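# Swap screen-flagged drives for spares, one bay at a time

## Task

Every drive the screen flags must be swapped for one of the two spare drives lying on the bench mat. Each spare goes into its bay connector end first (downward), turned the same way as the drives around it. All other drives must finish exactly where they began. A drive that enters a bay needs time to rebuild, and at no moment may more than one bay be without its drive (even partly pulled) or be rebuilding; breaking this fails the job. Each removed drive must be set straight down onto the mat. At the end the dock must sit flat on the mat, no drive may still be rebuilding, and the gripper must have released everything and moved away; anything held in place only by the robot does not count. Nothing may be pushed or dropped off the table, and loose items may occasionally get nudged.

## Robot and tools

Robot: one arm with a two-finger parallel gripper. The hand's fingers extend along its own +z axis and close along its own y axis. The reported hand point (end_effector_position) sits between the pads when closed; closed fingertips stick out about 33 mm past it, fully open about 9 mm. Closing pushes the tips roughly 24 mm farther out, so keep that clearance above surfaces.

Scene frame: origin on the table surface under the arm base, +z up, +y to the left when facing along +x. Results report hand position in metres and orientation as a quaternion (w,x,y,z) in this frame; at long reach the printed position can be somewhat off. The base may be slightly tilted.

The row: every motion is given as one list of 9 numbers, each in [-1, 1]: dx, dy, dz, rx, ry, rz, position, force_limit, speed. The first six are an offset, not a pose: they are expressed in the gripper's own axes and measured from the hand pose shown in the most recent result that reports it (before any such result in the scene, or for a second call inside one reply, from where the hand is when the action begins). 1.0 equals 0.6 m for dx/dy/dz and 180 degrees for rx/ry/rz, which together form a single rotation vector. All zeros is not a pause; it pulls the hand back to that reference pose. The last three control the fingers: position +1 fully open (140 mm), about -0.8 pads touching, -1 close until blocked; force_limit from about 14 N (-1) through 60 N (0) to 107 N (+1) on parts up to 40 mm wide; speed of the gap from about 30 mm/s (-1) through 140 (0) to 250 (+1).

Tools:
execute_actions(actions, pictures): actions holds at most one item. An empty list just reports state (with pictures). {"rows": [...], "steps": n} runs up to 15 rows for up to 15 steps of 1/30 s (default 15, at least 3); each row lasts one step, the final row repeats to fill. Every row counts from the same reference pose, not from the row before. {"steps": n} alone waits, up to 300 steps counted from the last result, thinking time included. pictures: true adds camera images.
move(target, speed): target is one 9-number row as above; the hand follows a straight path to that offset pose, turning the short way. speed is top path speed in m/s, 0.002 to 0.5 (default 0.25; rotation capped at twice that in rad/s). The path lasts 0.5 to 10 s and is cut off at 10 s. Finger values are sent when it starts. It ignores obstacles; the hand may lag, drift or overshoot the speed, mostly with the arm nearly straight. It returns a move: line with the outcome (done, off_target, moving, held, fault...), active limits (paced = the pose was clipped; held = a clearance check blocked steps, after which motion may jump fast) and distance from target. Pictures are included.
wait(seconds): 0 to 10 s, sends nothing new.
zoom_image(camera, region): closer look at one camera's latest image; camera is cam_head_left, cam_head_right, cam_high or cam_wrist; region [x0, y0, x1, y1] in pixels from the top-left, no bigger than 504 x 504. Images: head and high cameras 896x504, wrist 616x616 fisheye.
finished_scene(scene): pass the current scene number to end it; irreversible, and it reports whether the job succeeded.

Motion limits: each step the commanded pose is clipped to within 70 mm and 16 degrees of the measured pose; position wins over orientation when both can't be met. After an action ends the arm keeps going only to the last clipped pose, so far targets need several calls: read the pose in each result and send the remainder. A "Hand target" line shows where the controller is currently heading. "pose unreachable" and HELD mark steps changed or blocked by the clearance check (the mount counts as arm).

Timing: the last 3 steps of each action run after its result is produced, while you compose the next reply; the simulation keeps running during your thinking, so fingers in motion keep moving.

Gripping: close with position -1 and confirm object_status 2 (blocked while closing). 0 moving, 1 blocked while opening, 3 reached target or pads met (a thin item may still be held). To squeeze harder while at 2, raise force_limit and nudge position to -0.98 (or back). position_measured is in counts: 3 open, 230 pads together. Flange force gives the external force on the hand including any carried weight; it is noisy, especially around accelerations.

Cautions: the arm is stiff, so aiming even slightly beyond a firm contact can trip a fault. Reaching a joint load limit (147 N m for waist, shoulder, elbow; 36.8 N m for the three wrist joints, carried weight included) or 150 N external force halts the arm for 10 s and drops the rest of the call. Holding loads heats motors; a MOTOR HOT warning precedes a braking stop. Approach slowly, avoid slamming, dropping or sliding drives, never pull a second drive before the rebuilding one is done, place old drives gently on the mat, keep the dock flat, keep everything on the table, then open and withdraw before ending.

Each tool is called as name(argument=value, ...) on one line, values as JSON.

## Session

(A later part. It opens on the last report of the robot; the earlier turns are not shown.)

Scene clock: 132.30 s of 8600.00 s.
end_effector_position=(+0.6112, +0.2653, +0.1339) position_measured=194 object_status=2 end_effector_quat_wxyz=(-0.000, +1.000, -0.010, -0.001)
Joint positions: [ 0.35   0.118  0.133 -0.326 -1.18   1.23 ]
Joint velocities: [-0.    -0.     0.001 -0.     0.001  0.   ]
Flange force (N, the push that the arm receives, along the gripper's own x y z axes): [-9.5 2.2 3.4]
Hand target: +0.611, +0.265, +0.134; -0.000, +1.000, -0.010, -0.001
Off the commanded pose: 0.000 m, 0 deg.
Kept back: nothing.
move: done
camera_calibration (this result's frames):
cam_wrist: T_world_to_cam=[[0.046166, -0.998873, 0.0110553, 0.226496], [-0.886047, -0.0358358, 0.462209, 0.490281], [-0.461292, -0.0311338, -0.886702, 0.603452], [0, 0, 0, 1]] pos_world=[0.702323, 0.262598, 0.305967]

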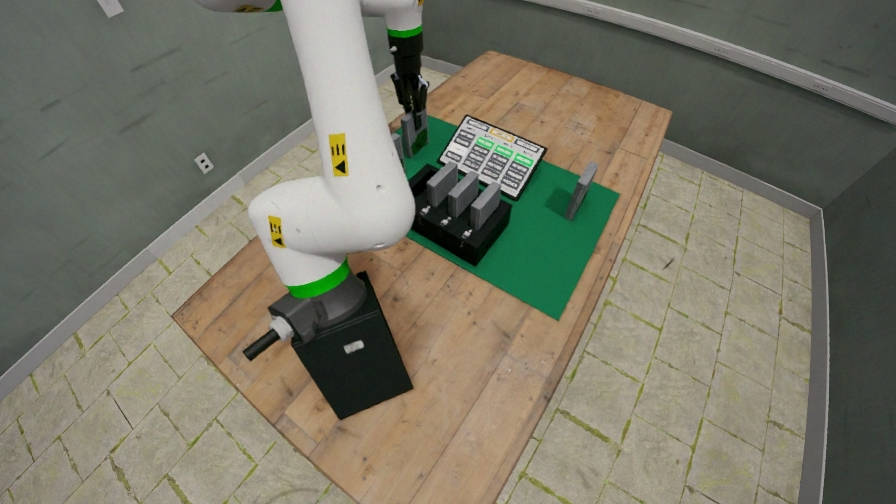

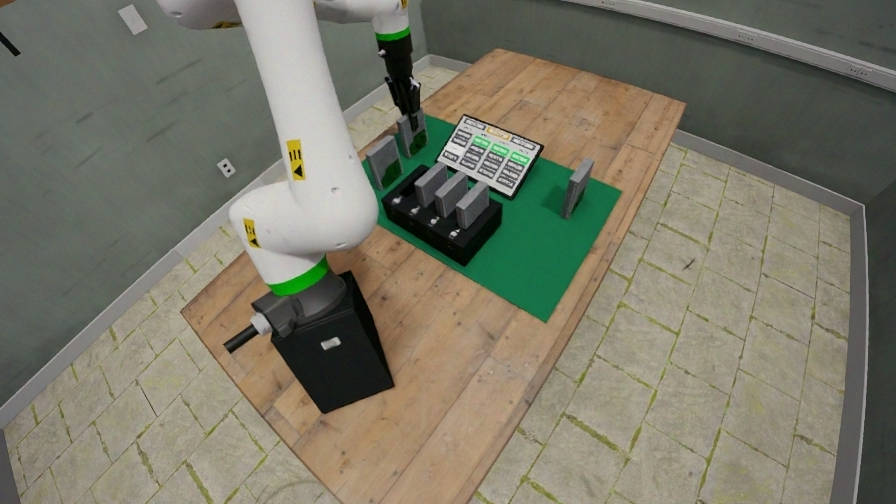

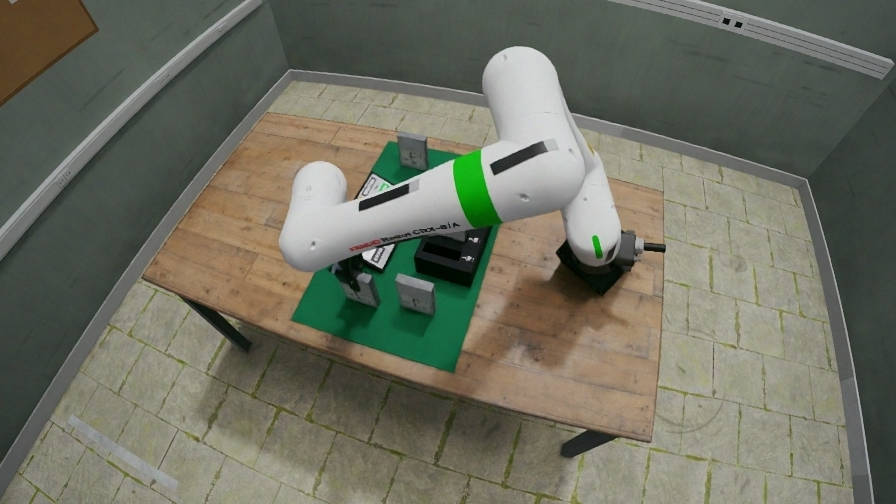

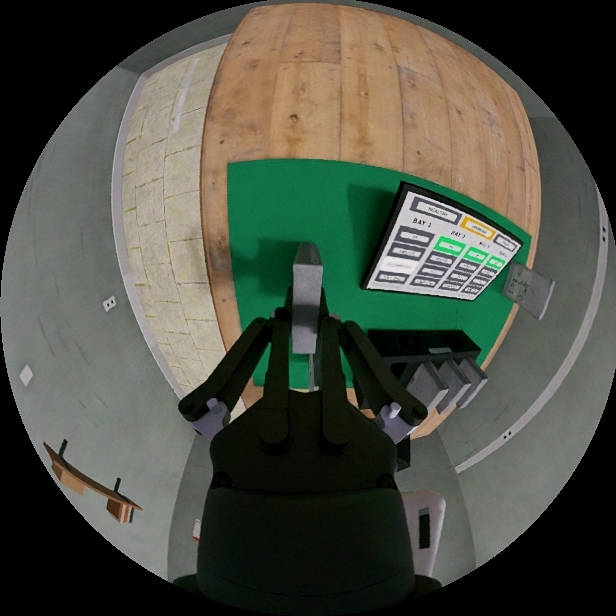

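move(target=[0,0,0.002,0,0,0,-1,0,-0.5], speed=0.004)

move(target=[0,0,0,0,0,0,0,0,-0.5])

move(target=[0,0,-0.1,0,0,0,0,0,0], speed=0.1)

move(target=[-0.267,0.047,0,0,0,0,0,0,0], speed=0.15)

move(target=[0,0,0.1,0,0,0,0,0,0], speed=0.06)

zoom_image(camera="cam_wrist", region=[246,230,376,370])

Scene clock: 133.23 s of 8600.00 s.
end_effector_position=(+0.6112, +0.2653, +0.1327) position_measured=194 object_status=2 end_effector_quat_wxyz=(-0.000, +1.000, -0.010, -0.001)
Joint positions: [ 0.351  0.12   0.132 -0.326 -1.178  1.23 ]
Joint velocities: [-0.    -0.     0.001  0.     0.     0.001]
Flange force (N, the push that the arm receives, along the gripper's own x y z axes): [-7.8 -1.9 1.1]
Hand target: +0.611, +0.265, +0.133; -0.000, +1.000, -0.010, -0.001
Off the commanded pose: 0.000 m, 0 deg.
Kept back: nothing.
move: done
camera_calibration (this result's frames):
cam_wrist: T_world_to_cam=[[0.0461664, -0.998873, 0.0110577, 0.226506], [-0.886052, -0.0358353, 0.462199, 0.490833], [-0.461282, -0.0311358, -0.886707, 0.602388], [0, 0, 0, 1]] pos_world=[0.702317, 0.262596, 0.304775]

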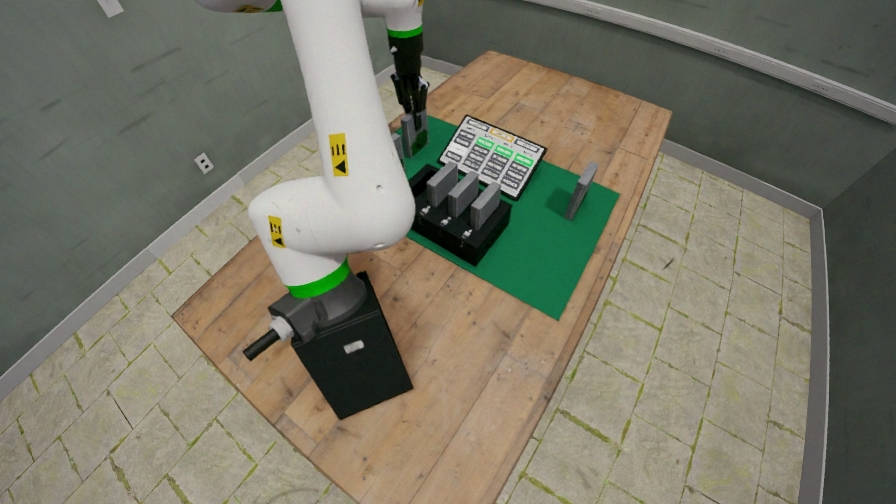

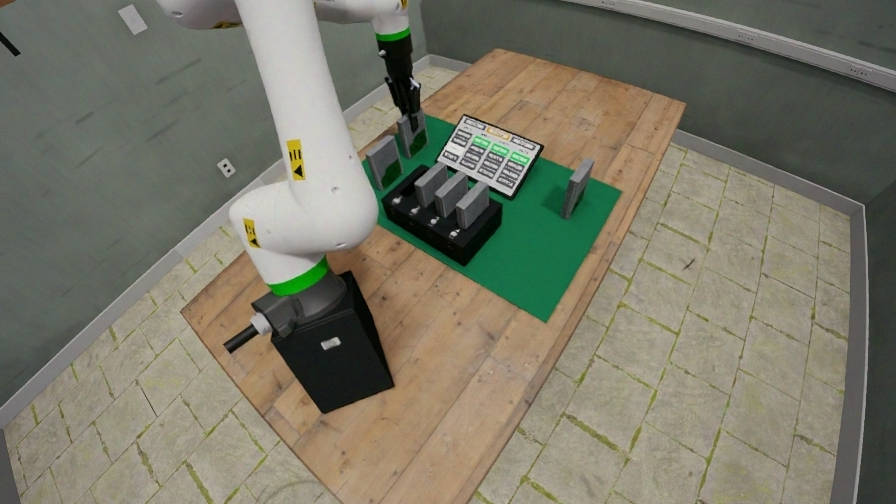

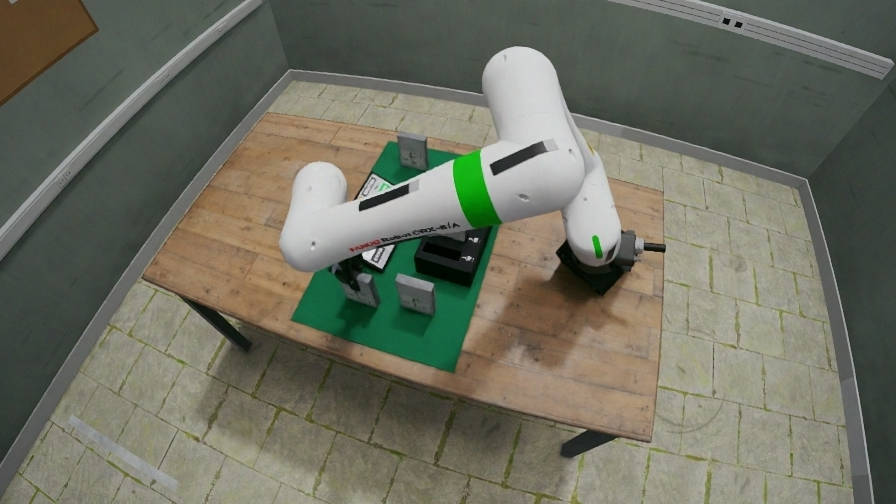

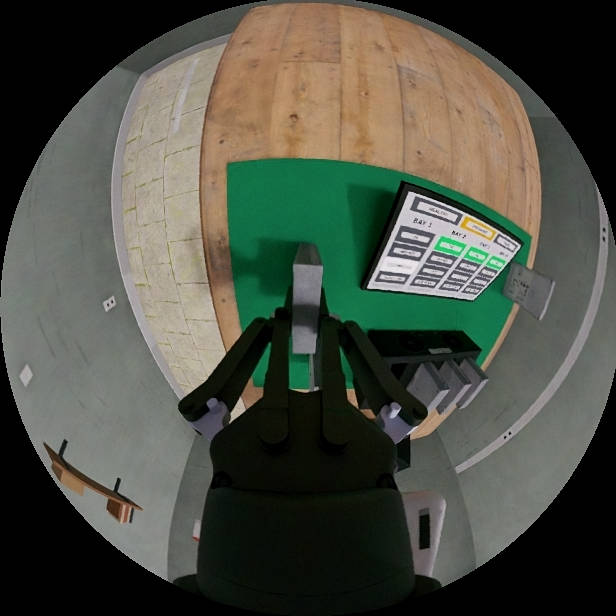

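Scene clock: 133.97 s of 8600.00 s.
end_effector_position=(+0.6112, +0.2653, +0.1327) position_measured=129 object_status=3 end_effector_quat_wxyz=(-0.000, +1.000, -0.010, -0.001)
Joint positions: [ 0.351  0.12   0.132 -0.326 -1.178  1.23 ]
Joint velocities: [-0.     0.    -0.    -0.     0.001 -0.   ]
Flange force (N, the push that the arm receives, along the gripper's own x y z axes): [-7.0 2.5 -4.2]
Hand target: +0.611, +0.265, +0.133; -0.000, +1.000, -0.010, -0.001
Off the commanded pose: 0.000 m, 0 deg.
Kept back: nothing.
move: done
camera_calibration (this result's frames):
cam_wrist: T_world_to_cam=[[0.0461659, -0.998873, 0.0110549, 0.226508], [-0.886056, -0.0358365, 0.46219, 0.490842], [-0.461273, -0.0311327, -0.886712, 0.602382], [0, 0, 0, 1]] pos_world=[0.702319, 0.262596, 0.304773]

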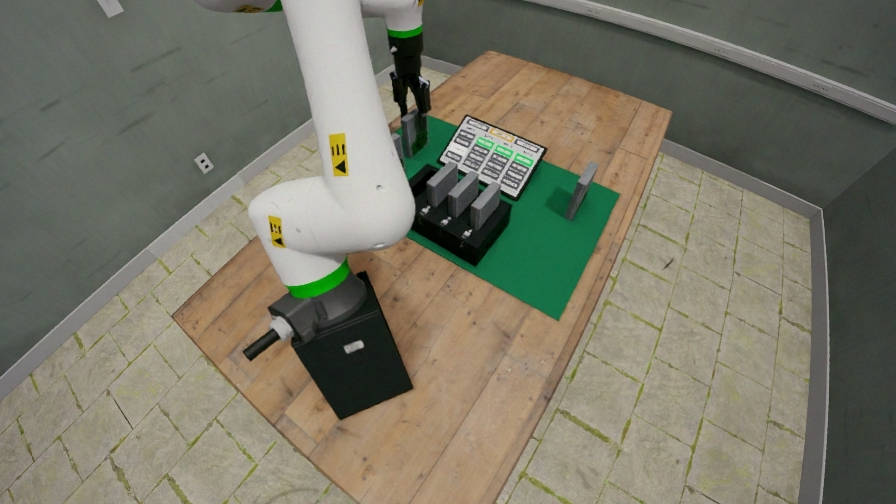

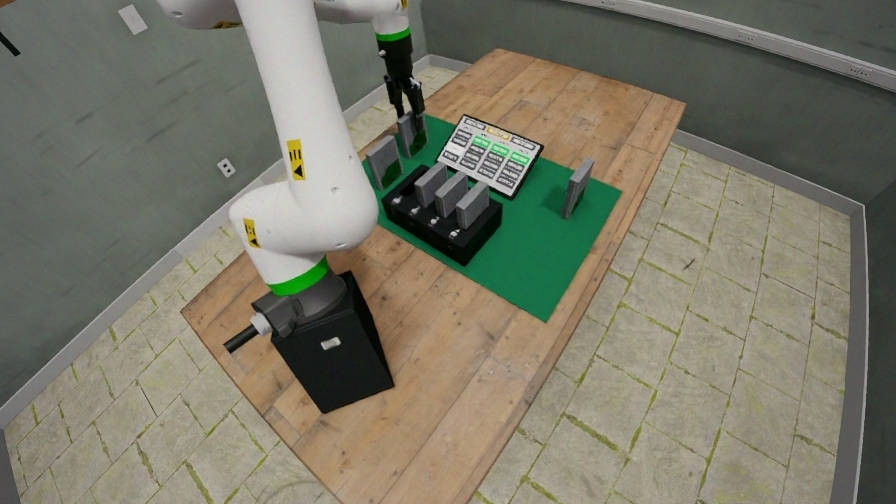

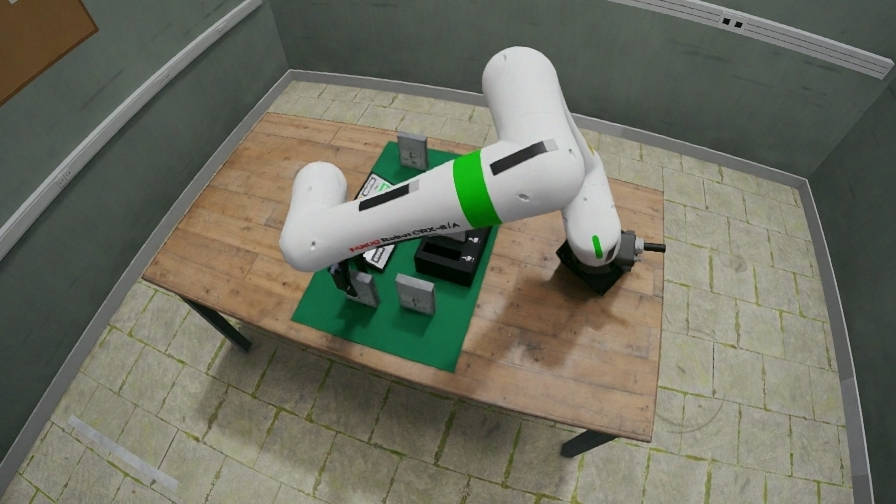

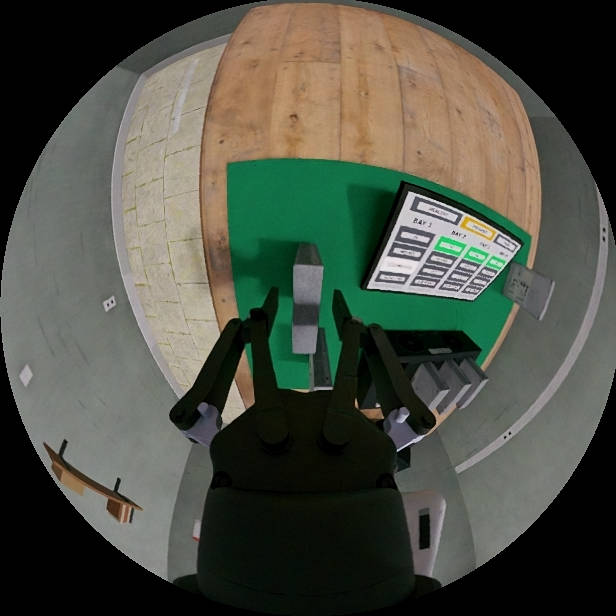

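Scene clock: 134.87 s of 8600.00 s.
end_effector_position=(+0.6115, +0.2655, +0.1927) position_measured=129 object_status=3 end_effector_quat_wxyz=(-0.001, +1.000, -0.010, -0.001)
Joint positions: [ 0.312  0.071  0.201 -0.329 -1.302  1.229]
Joint velocities: [-0.    -0.     0.001  0.    -0.001 -0.   ]
Flange force (N, the push that the arm receives, along the gripper's own x y z axes): [-1.0 1.2 -2.0]
Hand target: +0.611, +0.265, +0.193; -0.000, +1.000, -0.010, -0.001
Off the commanded pose: 0.000 m, 0 deg.
Kept back: nothing.
move: done
camera_calibration (this result's frames):
cam_wrist: T_world_to_cam=[[0.0463185, -0.998866, 0.0110099, 0.225903], [-0.886058, -0.0359932, 0.462174, 0.463425], [-0.461254, -0.0311626, -0.886721, 0.655728], [0, 0, 0, 1]] pos_world=[0.702615, 0.262761, 0.364777]

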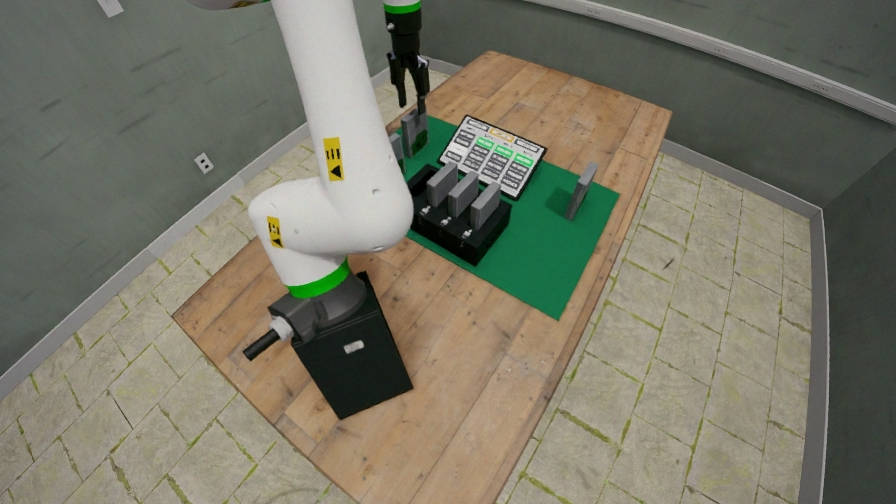

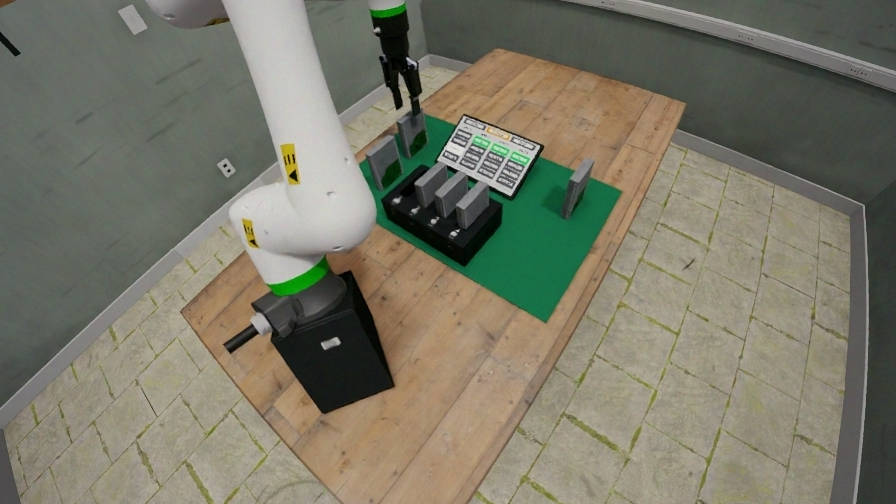

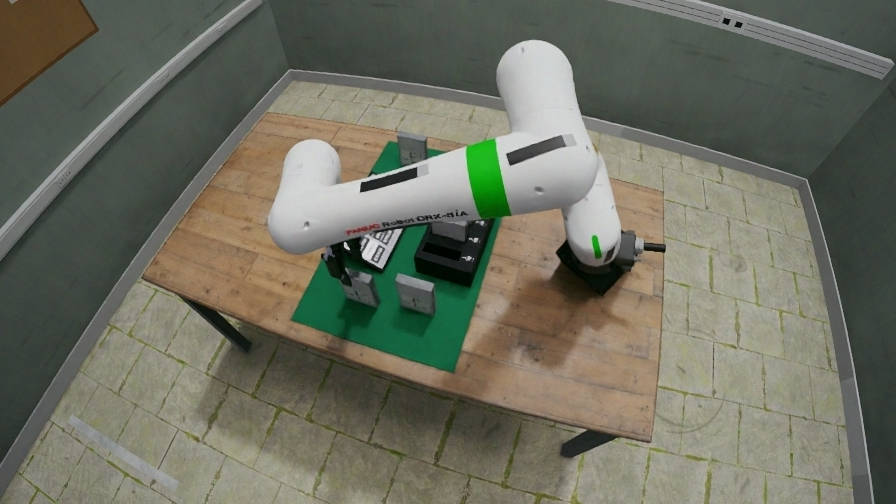

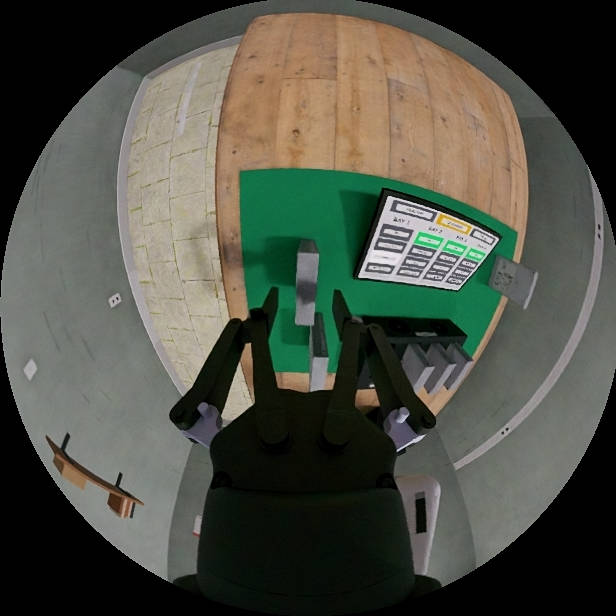

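Scene clock: 136.30 s of 8600.00 s.
end_effector_position=(+0.4507, +0.2403, +0.1935) position_measured=129 object_status=3 end_effector_quat_wxyz=(-0.001, +1.000, -0.011, -0.001)
Joint positions: [ 0.446 -0.332 -0.284 -0.283 -1.183  1.121]
Joint velocities: [ 0.     0.    -0.001 -0.     0.001 -0.   ]
Flange force (N, the push that the arm receives, along the gripper's own x y z axes): [-0.3 -1.8 -1.9]
Hand target: +0.451, +0.240, +0.194; -0.001, +1.000, -0.011, -0.001
Off the commanded pose: 0.001 m, 0 deg.
Kept back: nothing.
move: done
camera_calibration (this result's frames):
cam_wrist: T_world_to_cam=[[0.0459909, -0.998887, 0.0105138, 0.208482], [-0.885889, -0.0359201, 0.462505, 0.319505], [-0.461613, -0.0305851, -0.886554, 0.581509], [0, 0, 0, 1]] pos_world=[0.541889, 0.237512, 0.365574]

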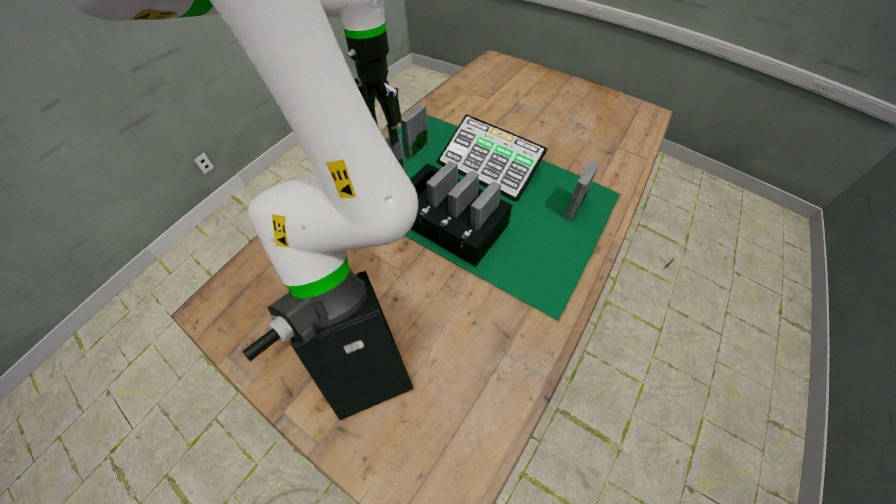

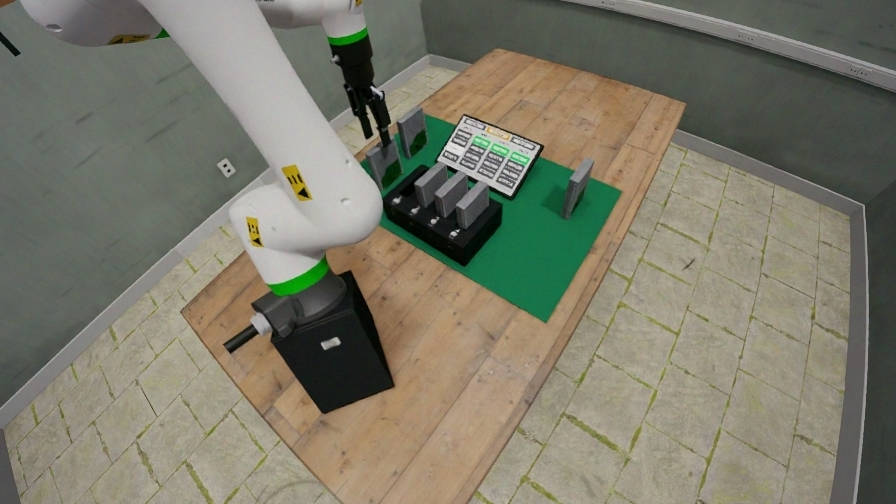

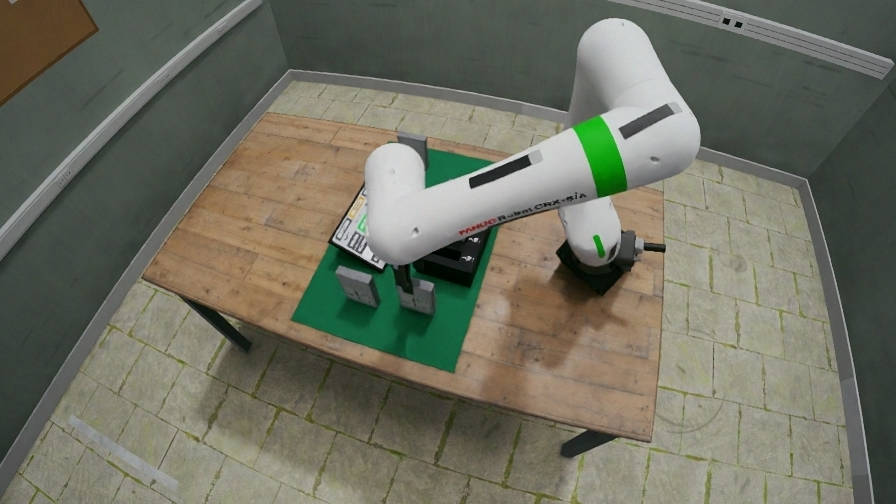

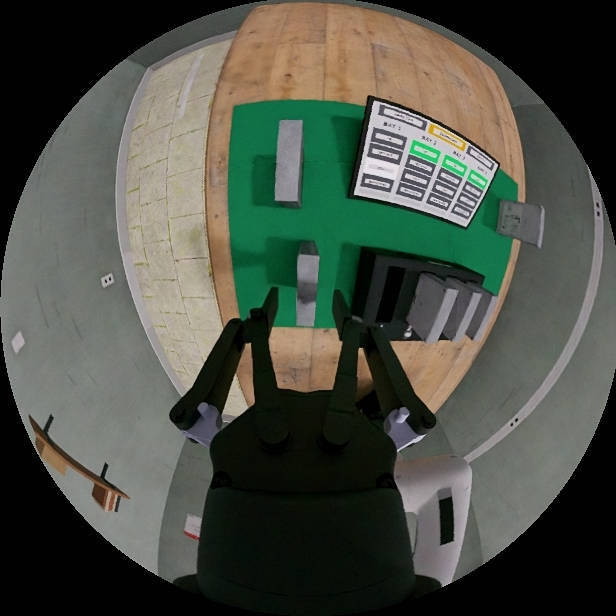

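Scene clock: 137.57 s of 8600.00 s.
end_effector_position=(+0.4504, +0.2402, +0.1335) position_measured=129 object_status=3 end_effector_quat_wxyz=(-0.001, +1.000, -0.011, -0.001)
Joint positions: [ 0.494 -0.266 -0.36  -0.28  -1.034  1.112]
Joint velocities: [-0.     0.001 -0.001 -0.     0.001 -0.001]
Flange force (N, the push that the arm receives, along the gripper's own x y z axes): [-4.9 2.4 -1.1]
Hand target: +0.450, +0.240, +0.134; -0.001, +1.000, -0.011, -0.001
Off the commanded pose: 0.000 m, 0 deg.
Kept back: nothing.
move: done
camera_calibration (this result's frames):
cam_wrist: T_world_to_cam=[[0.045823, -0.998893, 0.0106279, 0.209031], [-0.885929, -0.0357207, 0.462444, 0.346959], [-0.461553, -0.0306061, -0.886585, 0.528206], [0, 0, 0, 1]] pos_world=[0.541597, 0.237359, 0.305628]

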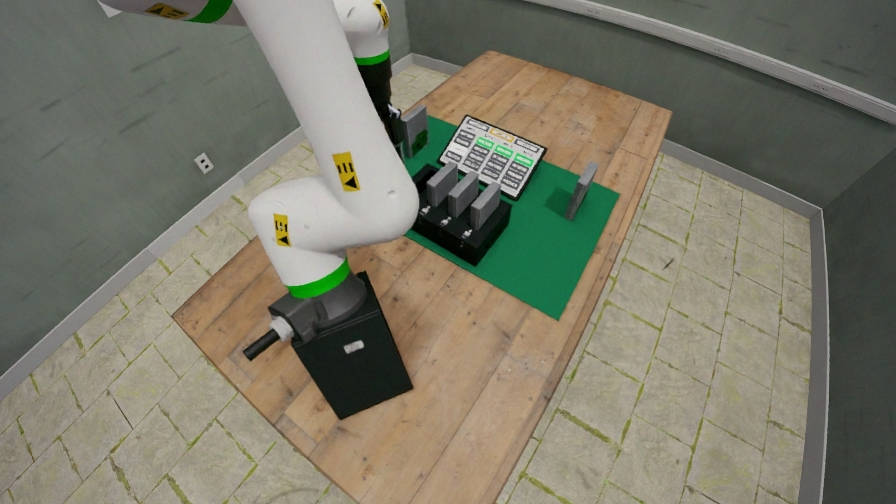

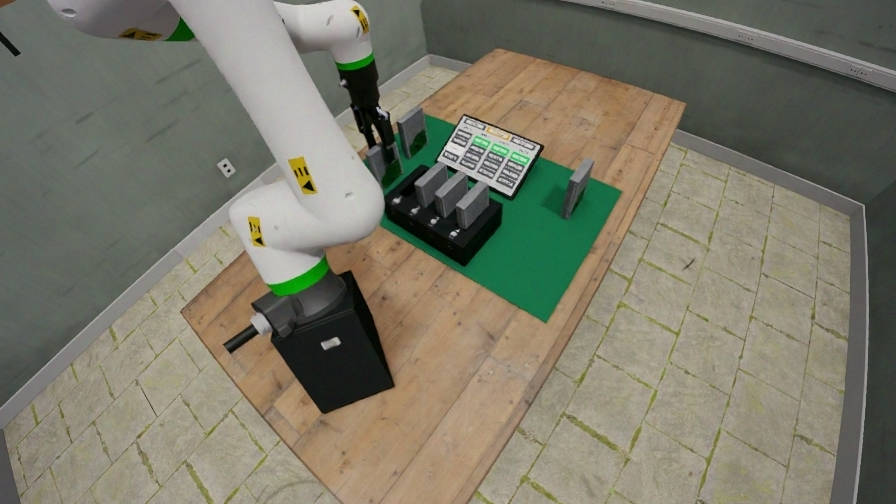

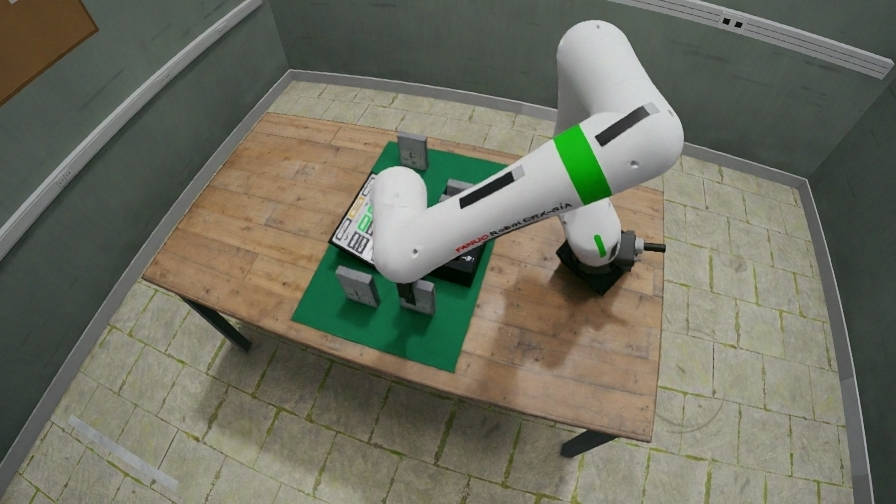

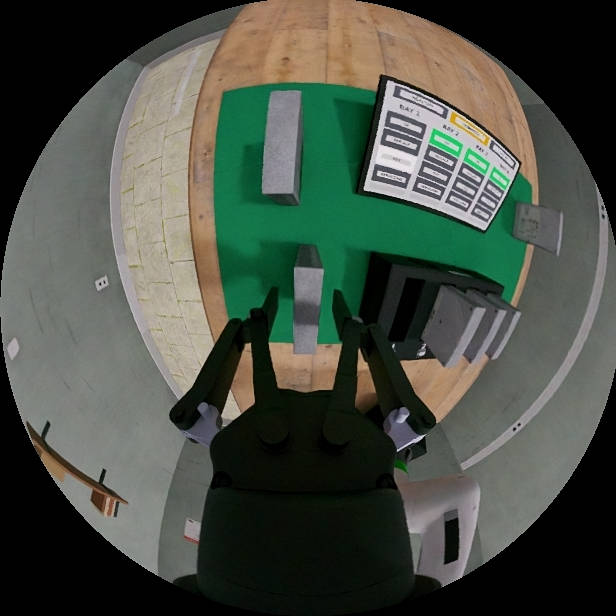

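Region (246, 230, 376, 370) of cam_wrist's 616x616 image, scaled by 3.600, with more detail than that image has; it fills the left 468 columns of this view, and the rest is white.

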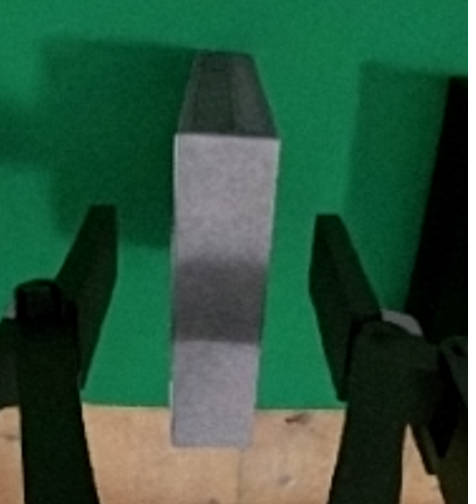

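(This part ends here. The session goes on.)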